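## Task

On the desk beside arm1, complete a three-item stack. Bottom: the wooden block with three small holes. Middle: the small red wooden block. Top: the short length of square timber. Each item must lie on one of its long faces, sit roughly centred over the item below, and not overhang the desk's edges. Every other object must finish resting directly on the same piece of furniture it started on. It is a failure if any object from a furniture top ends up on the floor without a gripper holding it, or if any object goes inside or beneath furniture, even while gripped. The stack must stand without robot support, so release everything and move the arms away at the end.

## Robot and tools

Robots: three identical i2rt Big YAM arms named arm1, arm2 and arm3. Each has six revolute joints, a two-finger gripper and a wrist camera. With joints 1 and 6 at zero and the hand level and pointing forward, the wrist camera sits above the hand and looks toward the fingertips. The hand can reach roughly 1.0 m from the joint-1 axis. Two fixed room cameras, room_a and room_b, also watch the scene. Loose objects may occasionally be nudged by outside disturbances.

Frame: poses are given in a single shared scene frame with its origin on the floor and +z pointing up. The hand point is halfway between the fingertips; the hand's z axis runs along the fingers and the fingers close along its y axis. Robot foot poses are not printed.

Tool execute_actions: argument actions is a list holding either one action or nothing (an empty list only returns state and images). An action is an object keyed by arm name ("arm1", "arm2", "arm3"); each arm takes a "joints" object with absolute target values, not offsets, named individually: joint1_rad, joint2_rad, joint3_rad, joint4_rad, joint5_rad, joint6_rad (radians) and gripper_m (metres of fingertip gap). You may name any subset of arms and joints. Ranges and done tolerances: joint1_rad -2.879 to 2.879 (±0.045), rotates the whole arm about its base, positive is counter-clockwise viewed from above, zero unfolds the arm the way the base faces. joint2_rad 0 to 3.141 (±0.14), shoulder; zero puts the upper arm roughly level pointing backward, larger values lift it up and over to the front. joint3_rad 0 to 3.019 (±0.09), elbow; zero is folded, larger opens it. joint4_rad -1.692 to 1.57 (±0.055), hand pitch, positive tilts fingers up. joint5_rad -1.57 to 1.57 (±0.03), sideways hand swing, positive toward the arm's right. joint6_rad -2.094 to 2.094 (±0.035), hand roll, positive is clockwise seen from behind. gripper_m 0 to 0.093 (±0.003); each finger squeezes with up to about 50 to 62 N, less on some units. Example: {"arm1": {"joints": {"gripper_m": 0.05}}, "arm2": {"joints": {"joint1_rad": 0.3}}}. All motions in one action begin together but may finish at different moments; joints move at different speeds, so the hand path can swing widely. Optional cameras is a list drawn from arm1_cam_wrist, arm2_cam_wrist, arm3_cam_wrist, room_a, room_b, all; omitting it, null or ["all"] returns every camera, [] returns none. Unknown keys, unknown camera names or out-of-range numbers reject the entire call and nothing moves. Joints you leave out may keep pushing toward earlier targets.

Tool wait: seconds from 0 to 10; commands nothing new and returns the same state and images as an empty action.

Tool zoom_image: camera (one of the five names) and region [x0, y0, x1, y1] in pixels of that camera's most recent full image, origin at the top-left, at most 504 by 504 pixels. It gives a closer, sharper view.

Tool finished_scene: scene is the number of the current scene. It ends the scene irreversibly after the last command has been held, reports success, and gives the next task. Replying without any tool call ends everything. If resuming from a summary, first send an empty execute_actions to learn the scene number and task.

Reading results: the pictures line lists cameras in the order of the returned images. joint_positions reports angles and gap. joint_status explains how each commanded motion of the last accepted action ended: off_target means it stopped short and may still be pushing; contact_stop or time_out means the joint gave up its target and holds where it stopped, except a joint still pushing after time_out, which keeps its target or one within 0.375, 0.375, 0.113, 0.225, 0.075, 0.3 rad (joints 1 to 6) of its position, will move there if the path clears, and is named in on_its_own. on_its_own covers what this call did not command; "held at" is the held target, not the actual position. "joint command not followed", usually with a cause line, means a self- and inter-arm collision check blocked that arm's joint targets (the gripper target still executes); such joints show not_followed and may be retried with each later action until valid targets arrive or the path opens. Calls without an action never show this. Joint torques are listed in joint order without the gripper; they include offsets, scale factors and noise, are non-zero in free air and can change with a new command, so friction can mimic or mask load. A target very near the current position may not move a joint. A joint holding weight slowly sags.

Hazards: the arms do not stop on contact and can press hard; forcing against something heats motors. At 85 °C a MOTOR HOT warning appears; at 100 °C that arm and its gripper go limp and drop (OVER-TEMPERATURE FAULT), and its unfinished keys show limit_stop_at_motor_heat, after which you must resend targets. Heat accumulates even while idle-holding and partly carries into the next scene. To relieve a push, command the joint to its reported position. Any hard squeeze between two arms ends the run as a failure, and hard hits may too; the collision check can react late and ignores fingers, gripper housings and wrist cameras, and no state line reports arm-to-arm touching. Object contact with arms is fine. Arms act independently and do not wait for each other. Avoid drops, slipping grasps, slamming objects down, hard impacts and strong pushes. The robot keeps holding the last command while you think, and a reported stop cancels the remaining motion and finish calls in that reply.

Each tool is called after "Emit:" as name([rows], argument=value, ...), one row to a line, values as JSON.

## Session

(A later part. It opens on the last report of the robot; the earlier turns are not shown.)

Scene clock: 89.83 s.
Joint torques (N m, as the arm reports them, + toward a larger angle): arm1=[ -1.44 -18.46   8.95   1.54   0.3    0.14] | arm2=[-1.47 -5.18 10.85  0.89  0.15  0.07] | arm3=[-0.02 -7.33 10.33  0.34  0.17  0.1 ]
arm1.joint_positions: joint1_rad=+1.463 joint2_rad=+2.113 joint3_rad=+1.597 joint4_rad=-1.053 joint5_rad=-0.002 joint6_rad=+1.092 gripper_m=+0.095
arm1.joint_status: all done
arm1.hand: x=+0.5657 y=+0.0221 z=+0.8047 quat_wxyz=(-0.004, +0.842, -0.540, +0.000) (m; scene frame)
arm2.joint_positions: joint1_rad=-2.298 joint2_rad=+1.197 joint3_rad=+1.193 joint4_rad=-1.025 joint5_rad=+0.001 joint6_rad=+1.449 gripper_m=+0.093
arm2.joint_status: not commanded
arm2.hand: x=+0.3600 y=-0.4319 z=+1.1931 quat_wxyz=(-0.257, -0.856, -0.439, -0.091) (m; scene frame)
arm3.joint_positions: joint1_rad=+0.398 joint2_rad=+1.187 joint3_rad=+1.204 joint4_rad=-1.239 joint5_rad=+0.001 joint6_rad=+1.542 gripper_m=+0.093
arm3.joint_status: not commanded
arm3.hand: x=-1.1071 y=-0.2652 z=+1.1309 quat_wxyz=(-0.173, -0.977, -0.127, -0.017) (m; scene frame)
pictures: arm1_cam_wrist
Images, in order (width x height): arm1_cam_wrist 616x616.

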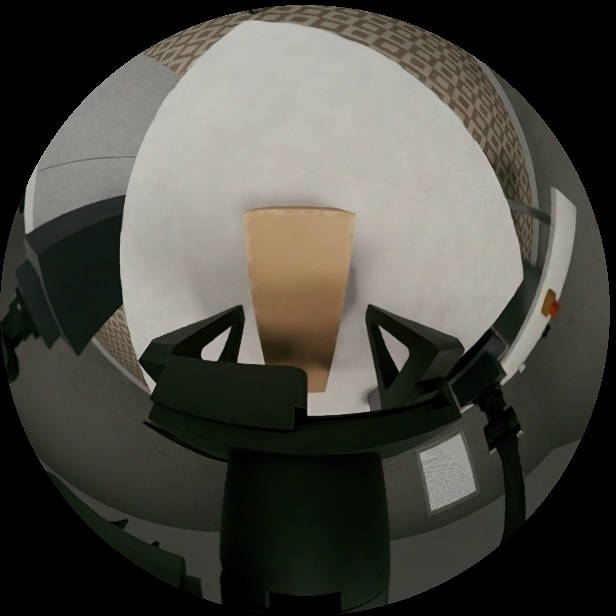

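Emit:
execute_actions([
  {"arm1":{"joints":{"gripper_m":0.03}}},
], cameras=[])

Emit:
execute_actions([
  {"arm1":{"joints":{"joint2_rad":1.93,"joint3_rad":1.68,"joint4_rad":-1.3}}},
], cameras=["arm1_cam_wrist"])

Scene clock: 90.87 s.
Joint torques (N m, as the arm reports them, + toward a larger angle): arm1=[ -1.09 -18.96   8.73   1.46   0.23   0.12] | arm2=[-1.52 -5.19 10.84  0.89  0.15  0.06] | arm3=[ 0.02 -7.34 10.33  0.41  0.17  0.11]
arm1.joint_positions: joint1_rad=+1.463 joint2_rad=+2.113 joint3_rad=+1.597 joint4_rad=-1.050 joint5_rad=-0.001 joint6_rad=+1.093 gripper_m=+0.046
arm1.joint_status: gripper_m off_target (ended at +0.046, target +0.030)
arm1.hand: x=+0.5651 y=+0.0223 z=+0.8047 quat_wxyz=(-0.004, +0.842, -0.540, -0.001) (m; scene frame)
arm2.joint_positions: joint1_rad=-2.298 joint2_rad=+1.197 joint3_rad=+1.193 joint4_rad=-1.025 joint5_rad=+0.001 joint6_rad=+1.449 gripper_m=+0.093
arm2.joint_status: not commanded
arm2.hand: x=+0.3600 y=-0.4319 z=+1.1931 quat_wxyz=(-0.257, -0.856, -0.439, -0.091) (m; scene frame)
arm3.joint_positions: joint1_rad=+0.398 joint2_rad=+1.187 joint3_rad=+1.204 joint4_rad=-1.239 joint5_rad=+0.001 joint6_rad=+1.542 gripper_m=+0.093
arm3.joint_status: not commanded
arm3.hand: x=-1.1071 y=-0.2652 z=+1.1309 quat_wxyz=(-0.173, -0.977, -0.127, -0.017) (m; scene frame)
pictures: none
No camera images: the call's "cameras" was empty. Leave "cameras" out to get every camera's image.

Scene clock: 92.13 s.
Joint torques (N m, as the arm reports them, + toward a larger angle): arm1=[ -1.35 -16.34  10.79   0.09   0.25   0.11] | arm2=[-1.51 -5.2  10.85  0.9   0.15  0.06] | arm3=[-0.03 -7.43 10.3   0.42  0.18  0.11]
arm1.joint_positions: joint1_rad=+1.463 joint2_rad=+1.934 joint3_rad=+1.652 joint4_rad=-1.284 joint5_rad=-0.001 joint6_rad=+1.093 gripper_m=+0.046
arm1.joint_status: all done
arm1.hand: x=+0.5849 y=+0.0202 z=+0.9277 quat_wxyz=(-0.004, +0.842, -0.540, -0.001) (m; scene frame)
arm2.joint_positions: joint1_rad=-2.298 joint2_rad=+1.197 joint3_rad=+1.193 joint4_rad=-1.025 joint5_rad=+0.001 joint6_rad=+1.449 gripper_m=+0.093
arm2.joint_status: not commanded
arm2.hand: x=+0.3600 y=-0.4319 z=+1.1931 quat_wxyz=(-0.257, -0.856, -0.439, -0.091) (m; scene frame)
arm3.joint_positions: joint1_rad=+0.398 joint2_rad=+1.187 joint3_rad=+1.204 joint4_rad=-1.239 joint5_rad=+0.001 joint6_rad=+1.542 gripper_m=+0.093
arm3.joint_status: not commanded
arm3.hand: x=-1.1071 y=-0.2652 z=+1.1309 quat_wxyz=(-0.173, -0.977, -0.127, -0.017) (m; scene frame)
pictures: arm1_cam_wrist
Images, in order (width x height): arm1_cam_wrist 616x616.

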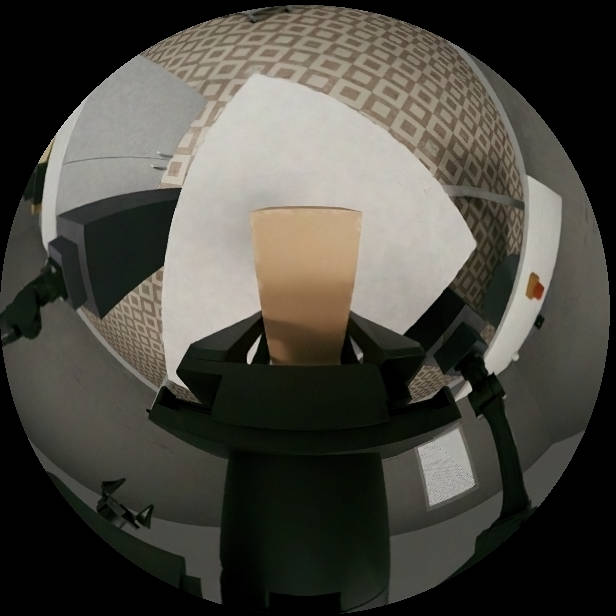

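Emit:
execute_actions([
  {"arm1":{"joints":{"joint1_rad":-0.716,"joint2_rad":1.97,"joint3_rad":1.635,"joint4_rad":-1.21,"joint6_rad":1.32}}},
], cameras=["arm1_cam_wrist","room_a","room_b"])

Scene clock: 95.93 s.
Joint torques (N m, as the arm reports them, + toward a larger angle): arm1=[ -0.32 -17.77   9.22   0.85   0.09   0.11] | arm2=[-1.47 -5.21 10.84  0.9   0.15  0.06] | arm3=[-0.02 -7.41 10.25  0.35  0.17  0.11]
arm1.joint_positions: joint1_rad=-0.728 joint2_rad=+1.985 joint3_rad=+1.626 joint4_rad=-1.213 joint5_rad=+0.002 joint6_rad=+1.312 gripper_m=+0.046
arm1.joint_status: all done
arm1.hand: x=+1.5407 y=+0.4581 z=+0.8996 quat_wxyz=(-0.003, -0.203, -0.979, -0.004) (m; scene frame)
arm2.joint_positions: joint1_rad=-2.298 joint2_rad=+1.197 joint3_rad=+1.193 joint4_rad=-1.025 joint5_rad=+0.001 joint6_rad=+1.449 gripper_m=+0.093
arm2.joint_status: not commanded
arm2.hand: x=+0.3600 y=-0.4319 z=+1.1931 quat_wxyz=(-0.257, -0.856, -0.439, -0.091) (m; scene frame)
arm3.joint_positions: joint1_rad=+0.398 joint2_rad=+1.187 joint3_rad=+1.204 joint4_rad=-1.239 joint5_rad=+0.001 joint6_rad=+1.542 gripper_m=+0.093
arm3.joint_status: not commanded
arm3.hand: x=-1.1071 y=-0.2652 z=+1.1309 quat_wxyz=(-0.173, -0.977, -0.127, -0.017) (m; scene frame)
pictures: arm1_cam_wrist, room_a, room_b
Images, in order (width x height): arm1_cam_wrist 616x616, room_a 504x504, room_b 504x504.

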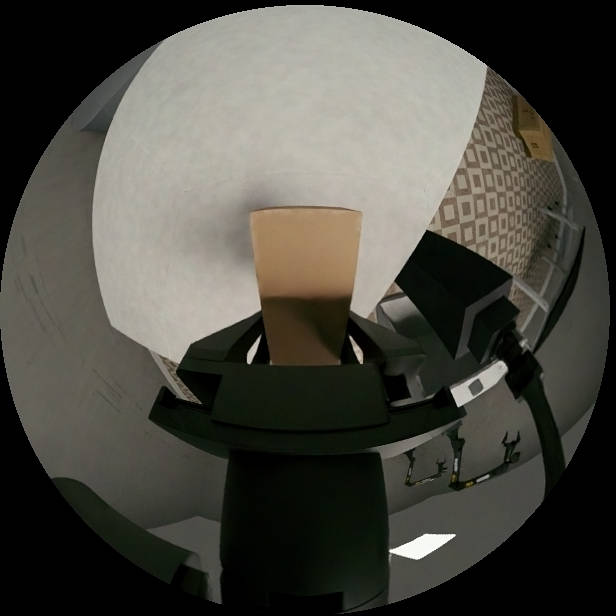

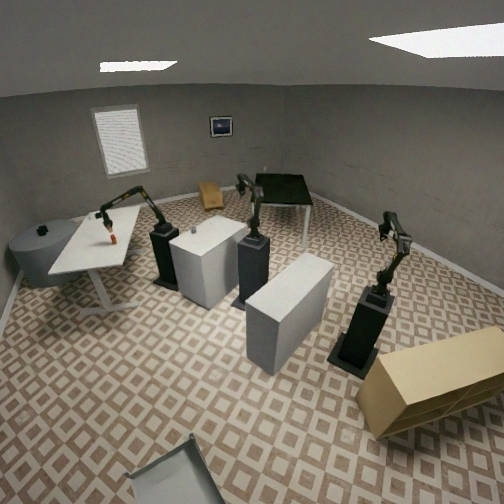

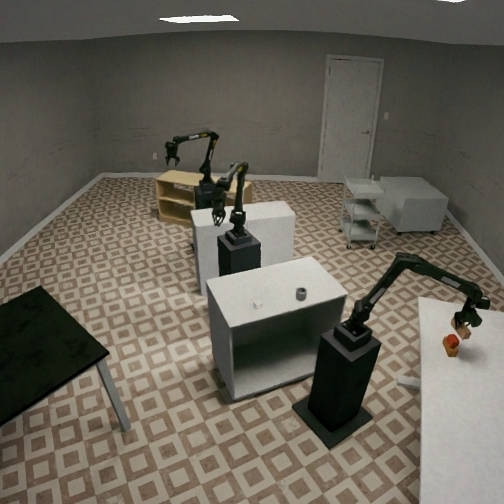

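Emit:
zoom_image(camera="room_b", region=[414, 290, 504, 380])

Emit:
zoom_image(camera="room_a", region=[80, 200, 150, 260])

Region (414, 290, 504, 380) of room_b's 504x504 image, scaled by 5.600, with more detail than that image has.

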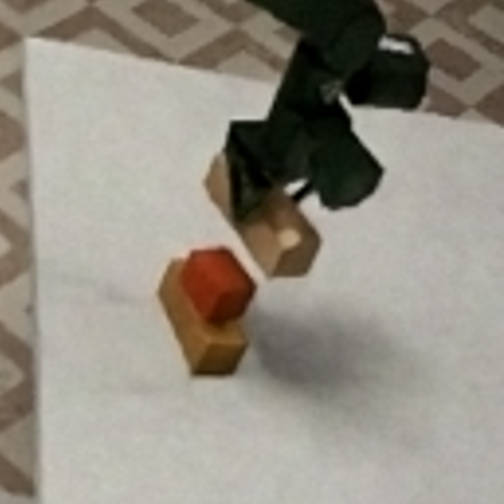

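Region (80, 200, 150, 260) of room_a's 504x504 image, scaled by 7.200, with more detail than that image has; it fills the top 432 rows of this view, and the rest is white.

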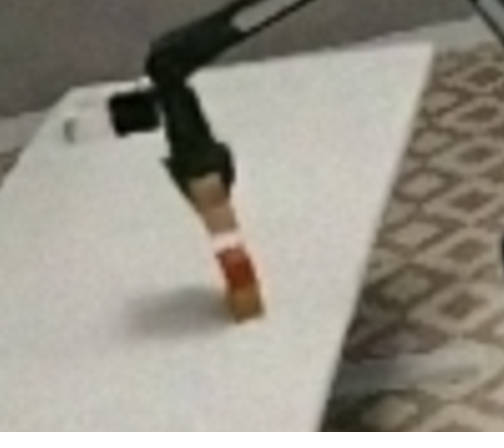

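Emit:
execute_actions([
  {"arm1":{"joints":{"joint1_rad":-0.70,"joint2_rad":2.02,"joint3_rad":1.578,"joint4_rad":-1.10}}},
], cameras=["arm1_cam_wrist","room_a","room_b"])

Emit:
zoom_image(camera="room_b", region=[414, 290, 504, 380])

Emit:
zoom_image(camera="room_a", region=[80, 200, 150, 260])

Scene clock: 111.27 s.
Joint torques (N m, as the arm reports them, + toward a larger angle): arm1=[ -0.51 -17.3    9.26   1.4    0.11   0.06] | arm2=[-1.5  -5.18 10.85  0.89  0.15  0.06] | arm3=[ 0.05 -7.44 10.34  0.37  0.17  0.12]
arm1.joint_positions: joint1_rad=-0.709 joint2_rad=+2.034 joint3_rad=+1.564 joint4_rad=-1.116 joint5_rad=+0.002 joint6_rad=+1.312 gripper_m=+0.046
arm1.joint_status: all done
arm1.hand: x=+1.5289 y=+0.4611 z=+0.8496 quat_wxyz=(+0.000, -0.194, -0.981, +0.003) (m; scene frame)
arm2.joint_positions: joint1_rad=-2.298 joint2_rad=+1.197 joint3_rad=+1.193 joint4_rad=-1.025 joint5_rad=+0.001 joint6_rad=+1.449 gripper_m=+0.093
arm2.joint_status: not commanded
arm2.hand: x=+0.3600 y=-0.4319 z=+1.1931 quat_wxyz=(-0.257, -0.856, -0.439, -0.091) (m; scene frame)
arm3.joint_positions: joint1_rad=+0.398 joint2_rad=+1.187 joint3_rad=+1.204 joint4_rad=-1.239 joint5_rad=+0.001 joint6_rad=+1.542 gripper_m=+0.093
arm3.joint_status: not commanded
arm3.hand: x=-1.1071 y=-0.2652 z=+1.1309 quat_wxyz=(-0.173, -0.977, -0.127, -0.017) (m; scene frame)
pictures: arm1_cam_wrist, room_a, room_b
Images, in order (width x height): arm1_cam_wrist 616x616, room_a 504x504, room_b 504x504.

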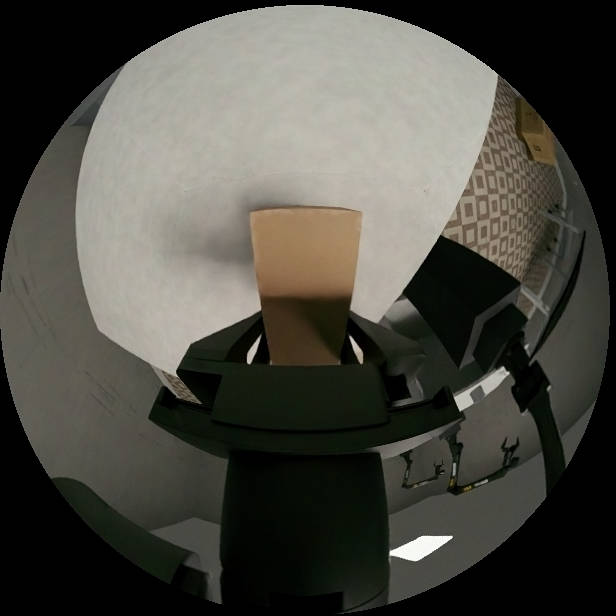

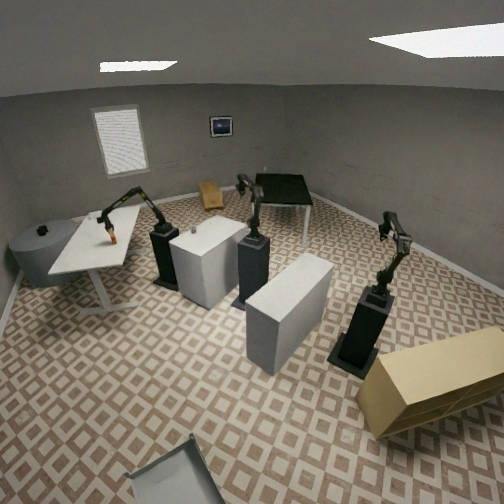

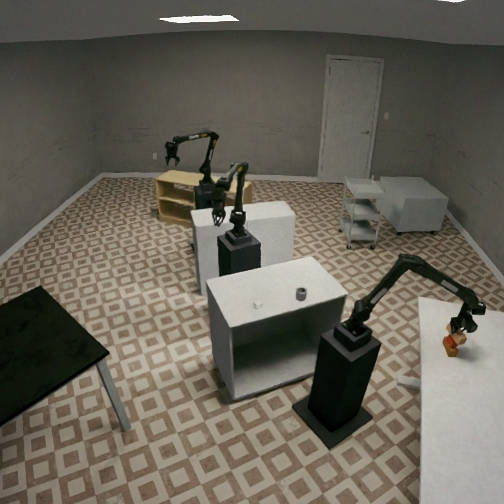

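Region (414, 290, 504, 380) of room_b's 504x504 image, scaled by 5.600, with more detail than that image has.

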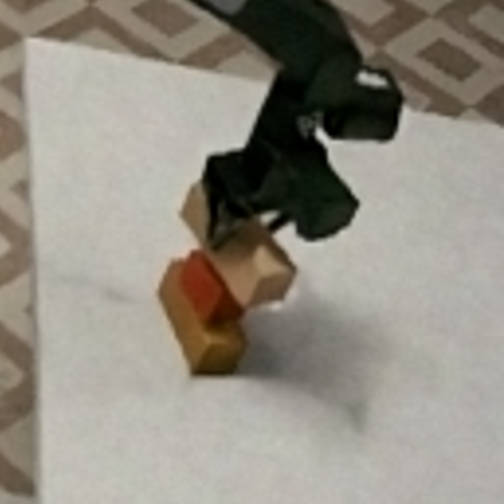

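Region (80, 200, 150, 260) of room_a's 504x504 image, scaled by 7.200, with more detail than that image has; it fills the top 432 rows of this view, and the rest is white.

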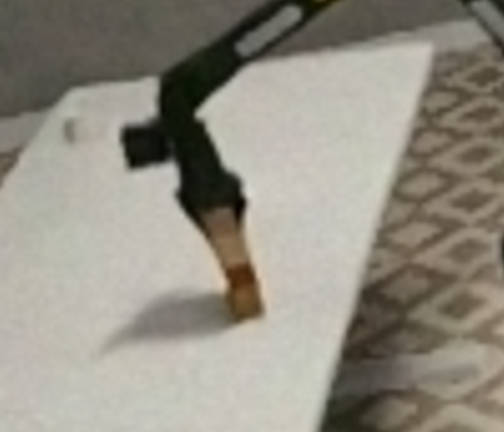

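Emit:
execute_actions([
  {"arm1":{"joints":{"joint2_rad":2.052,"joint4_rad":-1.075}}},
], cameras=["room_b"])

Emit:
zoom_image(camera="room_b", region=[414, 290, 504, 380])

Scene clock: 112.67 s.
Joint torques (N m, as the arm reports them, + toward a larger angle): arm1=[ -0.8  -17.14   9.19   1.6    0.14   0.1 ] | arm2=[-1.51 -5.21 10.85  0.9   0.14  0.06] | arm3=[-0.03 -7.41 10.27  0.35  0.18  0.1 ]
arm1.joint_positions: joint1_rad=-0.709 joint2_rad=+2.053 joint3_rad=+1.564 joint4_rad=-1.092 joint5_rad=+0.002 joint6_rad=+1.312 gripper_m=+0.046
arm1.joint_status: all done
arm1.hand: x=+1.5313 y=+0.4642 z=+0.8391 quat_wxyz=(-0.001, -0.194, -0.981, +0.000) (m; scene frame)
arm2.joint_positions: joint1_rad=-2.298 joint2_rad=+1.197 joint3_rad=+1.193 joint4_rad=-1.025 joint5_rad=+0.001 joint6_rad=+1.449 gripper_m=+0.093
arm2.joint_status: not commanded
arm2.hand: x=+0.3600 y=-0.4319 z=+1.1931 quat_wxyz=(-0.257, -0.856, -0.439, -0.091) (m; scene frame)
arm3.joint_positions: joint1_rad=+0.398 joint2_rad=+1.187 joint3_rad=+1.204 joint4_rad=-1.239 joint5_rad=+0.001 joint6_rad=+1.542 gripper_m=+0.093
arm3.joint_status: not commanded
arm3.hand: x=-1.1071 y=-0.2652 z=+1.1309 quat_wxyz=(-0.173, -0.977, -0.127, -0.017) (m; scene frame)
pictures: room_b
Images, in order (width x height): room_b 504x504.

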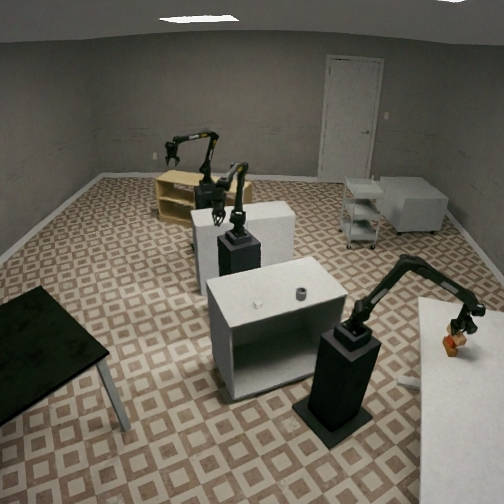

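Region (414, 290, 504, 380) of room_b's 504x504 image, scaled by 5.600, with more detail than that image has.

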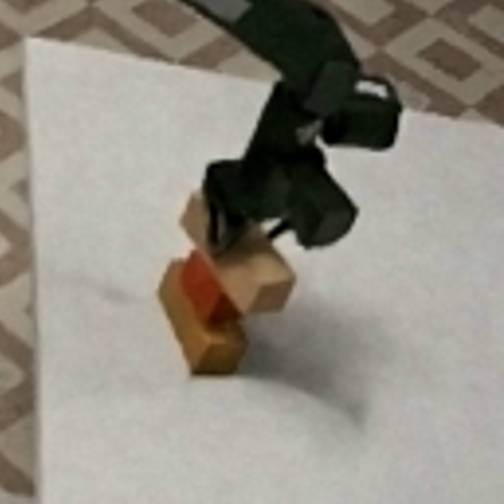

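Emit:
execute_actions([
  {"arm1":{"joints":{"joint3_rad":1.535,"joint4_rad":-1.045}}},
], cameras=["room_b"])

Emit:
zoom_image(camera="room_b", region=[414, 290, 504, 380])

Scene clock: 113.73 s.
Joint torques (N m, as the arm reports them, + toward a larger angle): arm1=[ -0.52 -16.23   7.14   1.69   0.11   0.14] | arm2=[-1.51 -5.19 10.85  0.89  0.14  0.07] | arm3=[-0.02 -7.19 10.29  0.34  0.17  0.11]
arm1.joint_positions: joint1_rad=-0.709 joint2_rad=+2.044 joint3_rad=+1.546 joint4_rad=-1.065 joint5_rad=+0.002 joint6_rad=+1.312 gripper_m=+0.046
arm1.joint_status: all done
arm1.hand: x=+1.5313 y=+0.4642 z=+0.8381 quat_wxyz=(-0.005, -0.194, -0.981, -0.008) (m; scene frame)
arm2.joint_positions: joint1_rad=-2.298 joint2_rad=+1.197 joint3_rad=+1.193 joint4_rad=-1.025 joint5_rad=+0.001 joint6_rad=+1.449 gripper_m=+0.093
arm2.joint_status: not commanded
arm2.hand: x=+0.3600 y=-0.4319 z=+1.1931 quat_wxyz=(-0.257, -0.856, -0.439, -0.091) (m; scene frame)
arm3.joint_positions: joint1_rad=+0.398 joint2_rad=+1.187 joint3_rad=+1.204 joint4_rad=-1.239 joint5_rad=+0.001 joint6_rad=+1.542 gripper_m=+0.093
arm3.joint_status: not commanded
arm3.hand: x=-1.1071 y=-0.2652 z=+1.1309 quat_wxyz=(-0.173, -0.977, -0.127, -0.017) (m; scene frame)
pictures: room_b
Images, in order (width x height): room_b 504x504.

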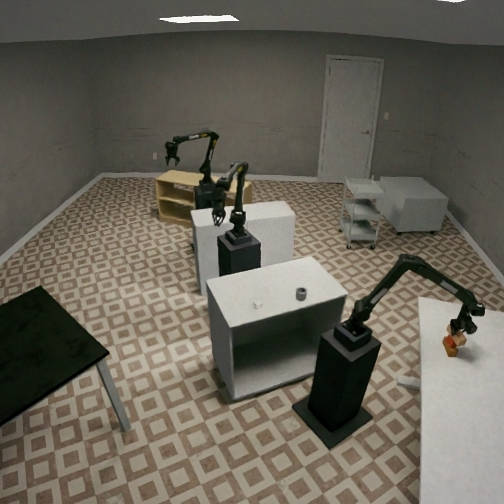

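Region (414, 290, 504, 380) of room_b's 504x504 image, scaled by 5.600, with more detail than that image has.

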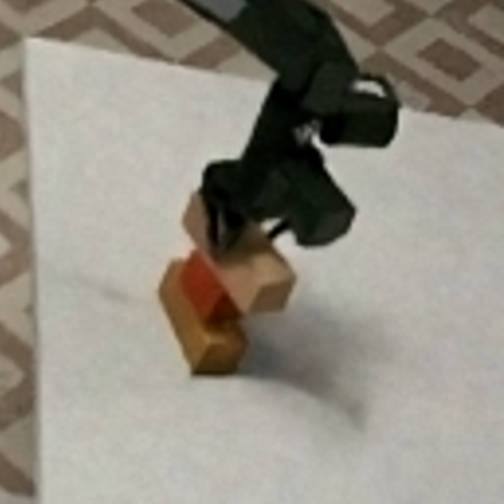

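Contact at z≈0.838. Release and lift away.

Emit:
execute_actions([
  {"arm1":{"joints":{"gripper_m":0.093,"joint3_rad":1.56,"joint2_rad":2.04}}},
], cameras=[])

Emit:
execute_actions([
  {"arm1":{"joints":{"joint2_rad":1.85,"joint3_rad":1.66,"joint4_rad":-1.36}}},
], cameras=["arm1_cam_wrist","room_a","room_b"])

Emit:
zoom_image(camera="room_b", region=[414, 290, 504, 380])

Emit:
zoom_image(camera="room_a", region=[80, 200, 150, 260])

Scene clock: 114.93 s.
Joint torques (N m, as the arm reports them, + toward a larger angle): arm1=[ -0.25 -16.89   9.21   1.41   0.12   0.06] | arm2=[-1.5  -5.19 10.84  0.9   0.15  0.07] | arm3=[ 0.03 -7.49 10.27  0.35  0.19  0.09]
arm1.joint_positions: joint1_rad=-0.709 joint2_rad=+2.043 joint3_rad=+1.546 joint4_rad=-1.063 joint5_rad=+0.002 joint6_rad=+1.313 gripper_m=+0.093
arm1.joint_status: all done
arm1.hand: x=+1.5317 y=+0.4648 z=+0.8385 quat_wxyz=(-0.006, -0.194, -0.981, -0.009) (m; scene frame)
arm2.joint_positions: joint1_rad=-2.298 joint2_rad=+1.197 joint3_rad=+1.193 joint4_rad=-1.025 joint5_rad=+0.001 joint6_rad=+1.449 gripper_m=+0.093
arm2.joint_status: not commanded
arm2.hand: x=+0.3600 y=-0.4319 z=+1.1931 quat_wxyz=(-0.257, -0.856, -0.439, -0.091) (m; scene frame)
arm3.joint_positions: joint1_rad=+0.398 joint2_rad=+1.187 joint3_rad=+1.204 joint4_rad=-1.239 joint5_rad=+0.001 joint6_rad=+1.542 gripper_m=+0.093
arm3.joint_status: not commanded
arm3.hand: x=-1.1071 y=-0.2652 z=+1.1309 quat_wxyz=(-0.173, -0.977, -0.127, -0.017) (m; scene frame)
pictures: none
No camera images: the call's "cameras" was empty. Leave "cameras" out to get every camera's image.

Scene clock: 116.23 s.
Joint torques (N m, as the arm reports them, + toward a larger angle): arm1=[ -0.52 -15.12  10.32   0.     0.13   0.13] | arm2=[-1.51 -5.19 10.84  0.89  0.15  0.07] | arm3=[-0.16 -7.31 10.29  0.38  0.16  0.11]
arm1.joint_positions: joint1_rad=-0.709 joint2_rad=+1.849 joint3_rad=+1.642 joint4_rad=-1.344 joint5_rad=+0.002 joint6_rad=+1.313 gripper_m=+0.093
arm1.joint_status: all done
arm1.hand: x=+1.5168 y=+0.4452 z=+0.9813 quat_wxyz=(-0.008, -0.194, -0.981, -0.014) (m; scene frame)
arm2.joint_positions: joint1_rad=-2.298 joint2_rad=+1.197 joint3_rad=+1.193 joint4_rad=-1.025 joint5_rad=+0.001 joint6_rad=+1.449 gripper_m=+0.093
arm2.joint_status: not commanded
arm2.hand: x=+0.3600 y=-0.4319 z=+1.1931 quat_wxyz=(-0.257, -0.856, -0.439, -0.091) (m; scene frame)
arm3.joint_positions: joint1_rad=+0.398 joint2_rad=+1.187 joint3_rad=+1.204 joint4_rad=-1.239 joint5_rad=+0.001 joint6_rad=+1.542 gripper_m=+0.093
arm3.joint_status: not commanded
arm3.hand: x=-1.1071 y=-0.2652 z=+1.1309 quat_wxyz=(-0.173, -0.977, -0.127, -0.017) (m; scene frame)
pictures: arm1_cam_wrist, room_a, room_b
Images, in order (width x height): arm1_cam_wrist 616x616, room_a 504x504, room_b 504x504.

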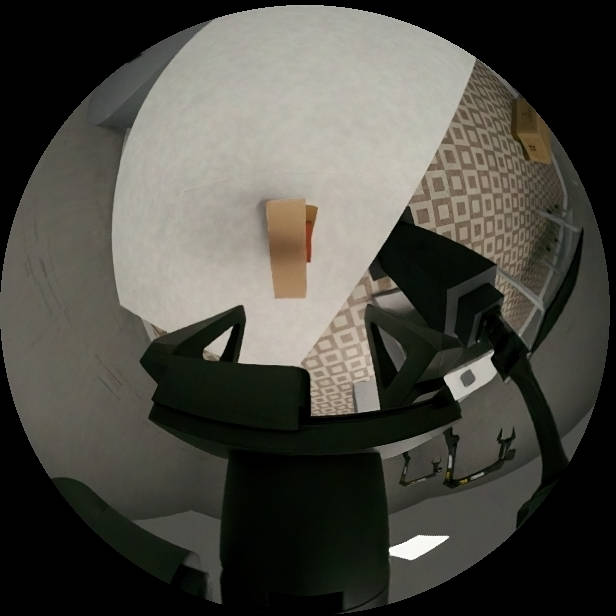

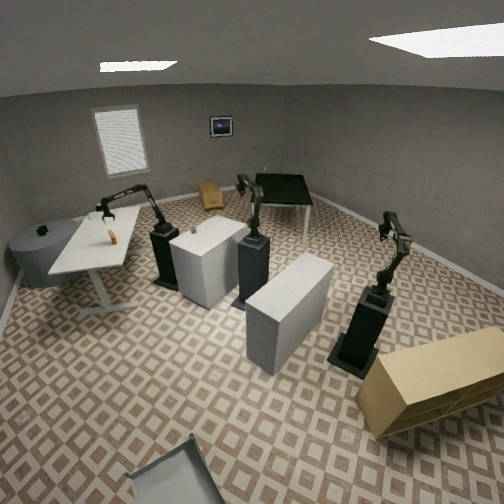

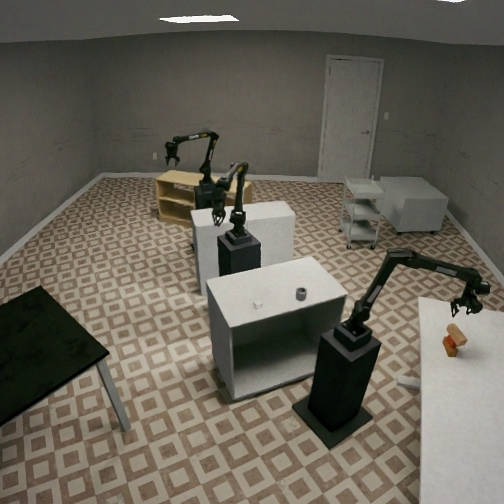

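Region (414, 290, 504, 380) of room_b's 504x504 image, scaled by 5.600, with more detail than that image has.

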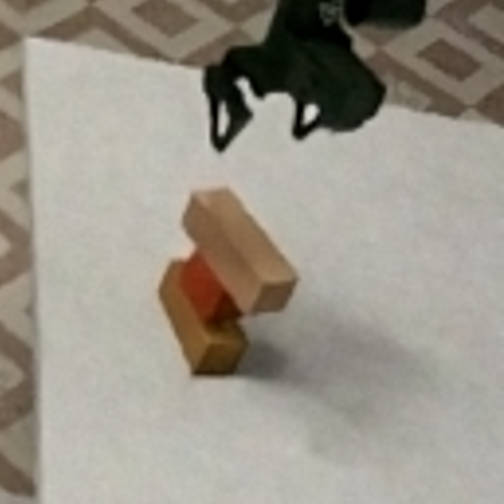

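Region (80, 200, 150, 260) of room_a's 504x504 image, scaled by 7.200, with more detail than that image has; it fills the top 432 rows of this view, and the rest is white.

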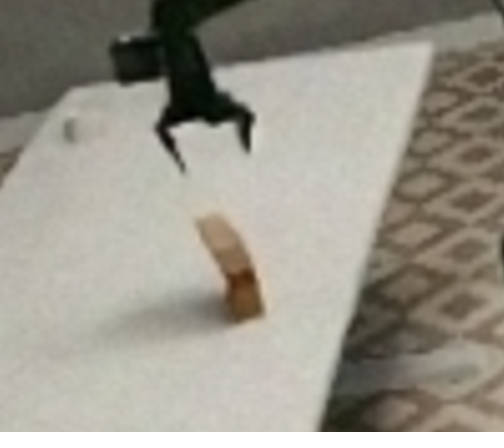

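Emit:
zoom_image(camera="arm1_cam_wrist", region=[230, 180, 370, 320])

Region (230, 180, 370, 320) of arm1_cam_wrist's 616x616 image, scaled by 3.600, with more detail than that image has.

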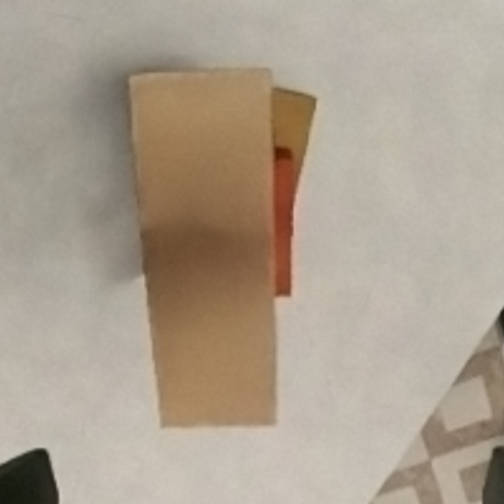

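Emit:
execute_actions([
  {"arm1":{"joints":{"joint2_rad":2.02,"joint3_rad":1.55,"joint4_rad":-1.07}}},
], cameras=["arm1_cam_wrist"])

Scene clock: 119.30 s.
Joint torques (N m, as the arm reports them, + toward a larger angle): arm1=[ -0.88 -16.97   9.7    1.35   0.07   0.12] | arm2=[-1.51 -5.22 10.85  0.91  0.15  0.06] | arm3=[ 0.17 -7.32 10.3   0.39  0.17  0.11]
arm1.joint_positions: joint1_rad=-0.709 joint2_rad=+2.029 joint3_rad=+1.528 joint4_rad=-1.087 joint5_rad=+0.002 joint6_rad=+1.313 gripper_m=+0.093
arm1.joint_status: all done
arm1.hand: x=+1.5246 y=+0.4553 z=+0.8404 quat_wxyz=(+0.000, -0.194, -0.981, +0.003) (m; scene frame)
arm2.joint_positions: joint1_rad=-2.298 joint2_rad=+1.197 joint3_rad=+1.193 joint4_rad=-1.025 joint5_rad=+0.001 joint6_rad=+1.449 gripper_m=+0.093
arm2.joint_status: not commanded
arm2.hand: x=+0.3600 y=-0.4319 z=+1.1931 quat_wxyz=(-0.257, -0.856, -0.439, -0.091) (m; scene frame)
arm3.joint_positions: joint1_rad=+0.398 joint2_rad=+1.187 joint3_rad=+1.204 joint4_rad=-1.239 joint5_rad=+0.001 joint6_rad=+1.542 gripper_m=+0.093
arm3.joint_status: not commanded
arm3.hand: x=-1.1071 y=-0.2652 z=+1.1309 quat_wxyz=(-0.173, -0.977, -0.127, -0.017) (m; scene frame)
pictures: arm1_cam_wrist
Images, in order (width x height): arm1_cam_wrist 616x616.

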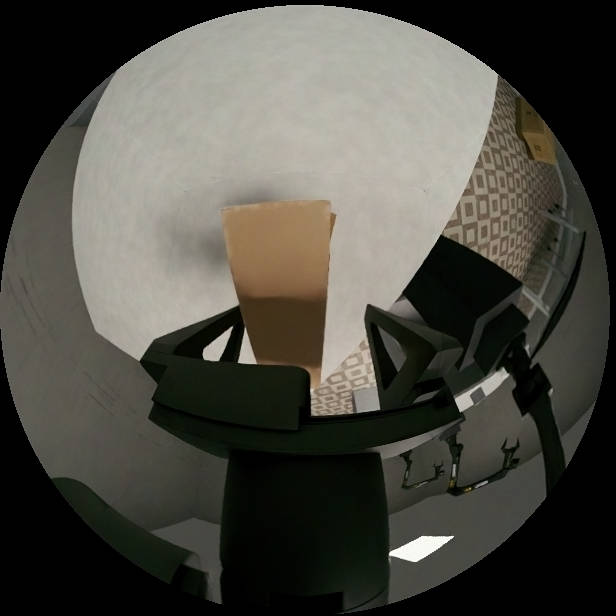

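Emit:
execute_actions([
  {"arm1":{"joints":{"gripper_m":0.052}}},
], cameras=["arm1_cam_wrist"])

Emit:
execute_actions([
  {"arm1":{"joints":{"gripper_m":0.093}}},
], cameras=[])

Emit:
execute_actions([
  {"arm1":{"joints":{"joint2_rad":1.75,"joint3_rad":1.62,"joint4_rad":-1.42}}},
], cameras=["arm1_cam_wrist","room_a","room_b"])

Emit:
zoom_image(camera="arm1_cam_wrist", region=[210, 170, 350, 310])

Emit:
zoom_image(camera="room_b", region=[414, 290, 504, 380])

Scene clock: 120.63 s.
Joint torques (N m, as the arm reports them, + toward a larger angle): arm1=[ -0.36 -16.85   9.58   1.24   0.15   0.09] | arm2=[-1.53 -5.16 10.85  0.89  0.15  0.07] | arm3=[-0.2  -7.24 10.31  0.38  0.17  0.12]
arm1.joint_positions: joint1_rad=-0.709 joint2_rad=+2.029 joint3_rad=+1.528 joint4_rad=-1.084 joint5_rad=+0.001 joint6_rad=+1.313 gripper_m=+0.052
arm1.joint_status: all done
arm1.hand: x=+1.5249 y=+0.4559 z=+0.8404 quat_wxyz=(+0.000, -0.194, -0.981, +0.002) (m; scene frame)
arm2.joint_positions: joint1_rad=-2.298 joint2_rad=+1.197 joint3_rad=+1.193 joint4_rad=-1.025 joint5_rad=+0.001 joint6_rad=+1.449 gripper_m=+0.093
arm2.joint_status: not commanded
arm2.hand: x=+0.3600 y=-0.4319 z=+1.1931 quat_wxyz=(-0.257, -0.856, -0.439, -0.091) (m; scene frame)
arm3.joint_positions: joint1_rad=+0.398 joint2_rad=+1.187 joint3_rad=+1.204 joint4_rad=-1.239 joint5_rad=+0.001 joint6_rad=+1.542 gripper_m=+0.093
arm3.joint_status: not commanded
arm3.hand: x=-1.1071 y=-0.2652 z=+1.1309 quat_wxyz=(-0.173, -0.977, -0.127, -0.017) (m; scene frame)
pictures: arm1_cam_wrist
Images, in order (width x height): arm1_cam_wrist 616x616.

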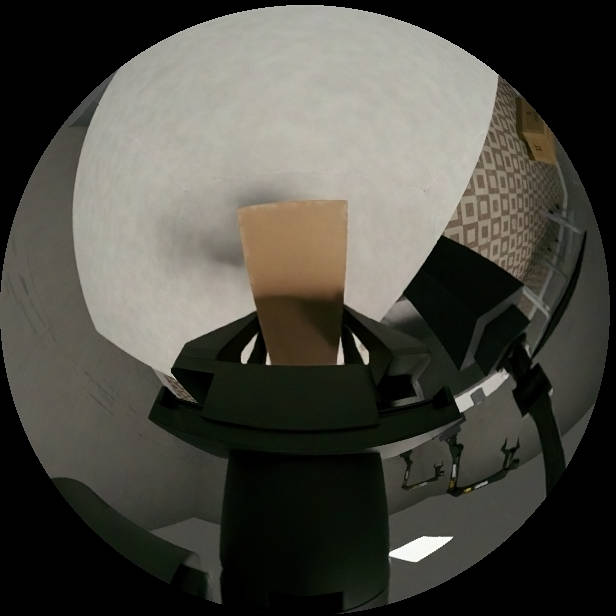

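Scene clock: 121.20 s.
Joint torques (N m, as the arm reports them, + toward a larger angle): arm1=[ -0.69 -17.29   9.67   1.3    0.15   0.15] | arm2=[-1.49 -5.18 10.84  0.9   0.15  0.06] | arm3=[-0.04 -7.54 10.31  0.34  0.17  0.11]
arm1.joint_positions: joint1_rad=-0.709 joint2_rad=+2.029 joint3_rad=+1.528 joint4_rad=-1.084 joint5_rad=+0.001 joint6_rad=+1.313 gripper_m=+0.093
arm1.joint_status: all done
arm1.hand: x=+1.5249 y=+0.4559 z=+0.8404 quat_wxyz=(+0.000, -0.194, -0.981, +0.002) (m; scene frame)
arm2.joint_positions: joint1_rad=-2.298 joint2_rad=+1.197 joint3_rad=+1.193 joint4_rad=-1.025 joint5_rad=+0.001 joint6_rad=+1.449 gripper_m=+0.093
arm2.joint_status: not commanded
arm2.hand: x=+0.3600 y=-0.4319 z=+1.1931 quat_wxyz=(-0.257, -0.856, -0.439, -0.091) (m; scene frame)
arm3.joint_positions: joint1_rad=+0.398 joint2_rad=+1.187 joint3_rad=+1.204 joint4_rad=-1.239 joint5_rad=+0.001 joint6_rad=+1.542 gripper_m=+0.093
arm3.joint_status: not commanded
arm3.hand: x=-1.1071 y=-0.2652 z=+1.1309 quat_wxyz=(-0.173, -0.977, -0.127, -0.017) (m; scene frame)
pictures: none
No camera images: the call's "cameras" was empty. Leave "cameras" out to get every camera's image.

Scene clock: 122.53 s.
Joint torques (N m, as the arm reports them, + toward a larger angle): arm1=[ -0.89 -14.03  10.04  -0.1    0.14   0.08] | arm2=[-1.49 -5.22 10.86  0.89  0.15  0.07] | arm3=[-0.1  -7.31 10.25  0.36  0.18  0.11]
arm1.joint_positions: joint1_rad=-0.709 joint2_rad=+1.753 joint3_rad=+1.605 joint4_rad=-1.404 joint5_rad=+0.001 joint6_rad=+1.313 gripper_m=+0.093
arm1.joint_status: all done
arm1.hand: x=+1.4982 y=+0.4208 z=+1.0175 quat_wxyz=(-0.007, -0.194, -0.981, -0.013) (m; scene frame)
arm2.joint_positions: joint1_rad=-2.298 joint2_rad=+1.197 joint3_rad=+1.193 joint4_rad=-1.025 joint5_rad=+0.001 joint6_rad=+1.449 gripper_m=+0.093
arm2.joint_status: not commanded
arm2.hand: x=+0.3600 y=-0.4319 z=+1.1931 quat_wxyz=(-0.257, -0.856, -0.439, -0.091) (m; scene frame)
arm3.joint_positions: joint1_rad=+0.398 joint2_rad=+1.187 joint3_rad=+1.204 joint4_rad=-1.239 joint5_rad=+0.001 joint6_rad=+1.542 gripper_m=+0.093
arm3.joint_status: not commanded
arm3.hand: x=-1.1071 y=-0.2652 z=+1.1309 quat_wxyz=(-0.173, -0.977, -0.127, -0.017) (m; scene frame)
pictures: arm1_cam_wrist, room_a, room_b
Images, in order (width x height): arm1_cam_wrist 616x616, room_a 504x504, room_b 504x504.

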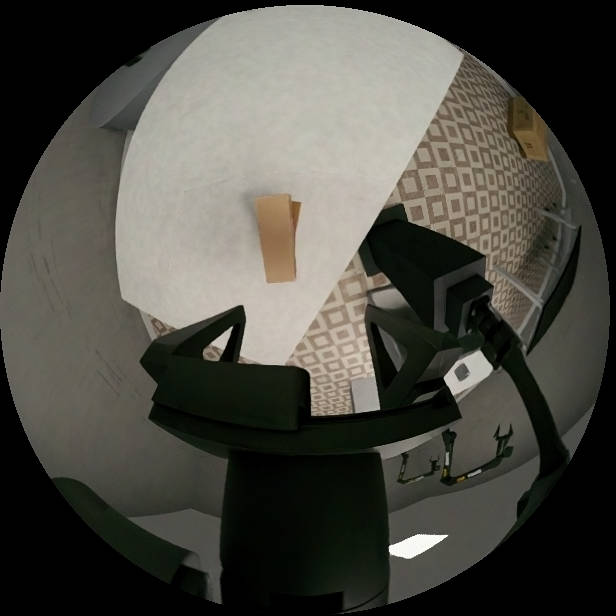

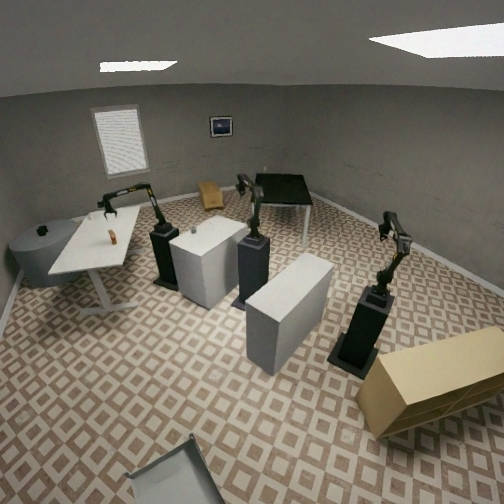

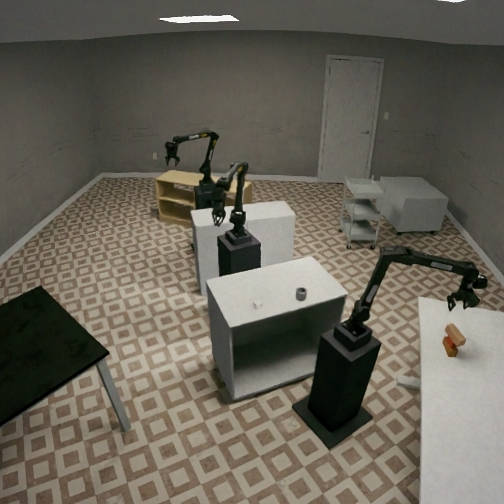

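Region (210, 170, 350, 310) of arm1_cam_wrist's 616x616 image, scaled by 3.600, with more detail than that image has.

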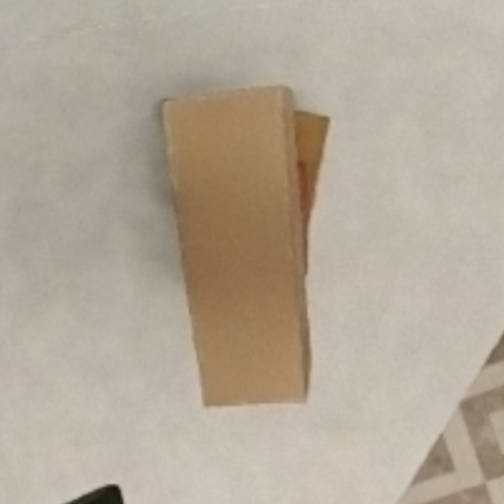

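Region (414, 290, 504, 380) of room_b's 504x504 image, scaled by 5.600, with more detail than that image has.

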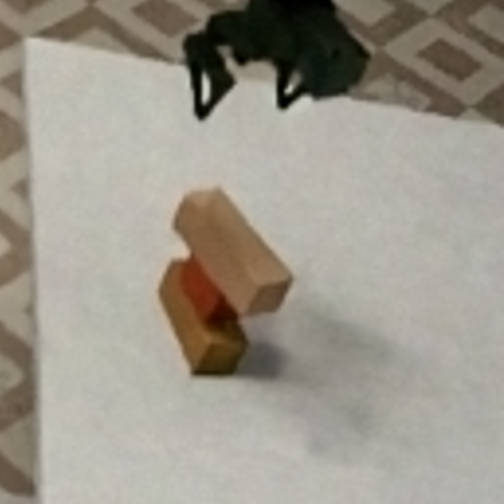

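Emit:
execute_actions([
  {"arm1":{"joints":{"joint2_rad":1.3,"joint3_rad":1.4}}},
], cameras=["room_b"])

Emit:
finished_scene(scene=1)

Scene clock: 124.23 s.
Joint torques (N m, as the arm reports them, + toward a larger angle): arm1=[-0.65 -9.1  10.13  0.58  0.13  0.09] | arm2=[-1.49 -5.2  10.85  0.89  0.14  0.07] | arm3=[ 0.07 -7.32 10.29  0.43  0.18  0.11]
arm1.joint_positions: joint1_rad=-0.709 joint2_rad=+1.302 joint3_rad=+1.390 joint4_rad=-1.407 joint5_rad=+0.001 joint6_rad=+1.313 gripper_m=+0.093
arm1.joint_status: all done
arm1.hand: x=+1.4303 y=+0.3313 z=+1.1371 quat_wxyz=(-0.058, -0.193, -0.972, -0.118) (m; scene frame)
arm2.joint_positions: joint1_rad=-2.298 joint2_rad=+1.197 joint3_rad=+1.193 joint4_rad=-1.025 joint5_rad=+0.001 joint6_rad=+1.449 gripper_m=+0.093
arm2.joint_status: not commanded
arm2.hand: x=+0.3600 y=-0.4319 z=+1.1931 quat_wxyz=(-0.257, -0.856, -0.439, -0.091) (m; scene frame)
arm3.joint_positions: joint1_rad=+0.398 joint2_rad=+1.187 joint3_rad=+1.204 joint4_rad=-1.239 joint5_rad=+0.001 joint6_rad=+1.542 gripper_m=+0.093
arm3.joint_status: not commanded
arm3.hand: x=-1.1071 y=-0.2652 z=+1.1309 quat_wxyz=(-0.173, -0.977, -0.127, -0.017) (m; scene frame)
pictures: room_b
Images, in order (width x height): room_b 504x504.

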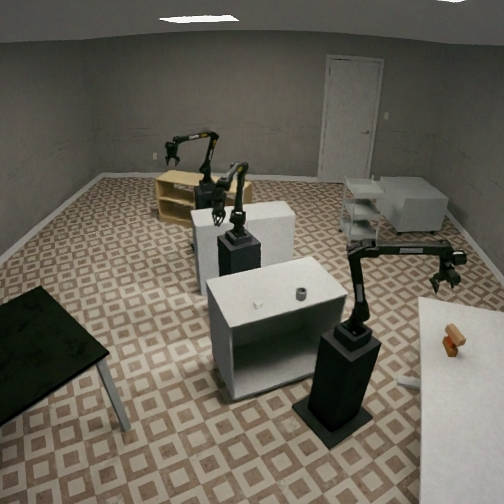

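The scene is finished: the task was done.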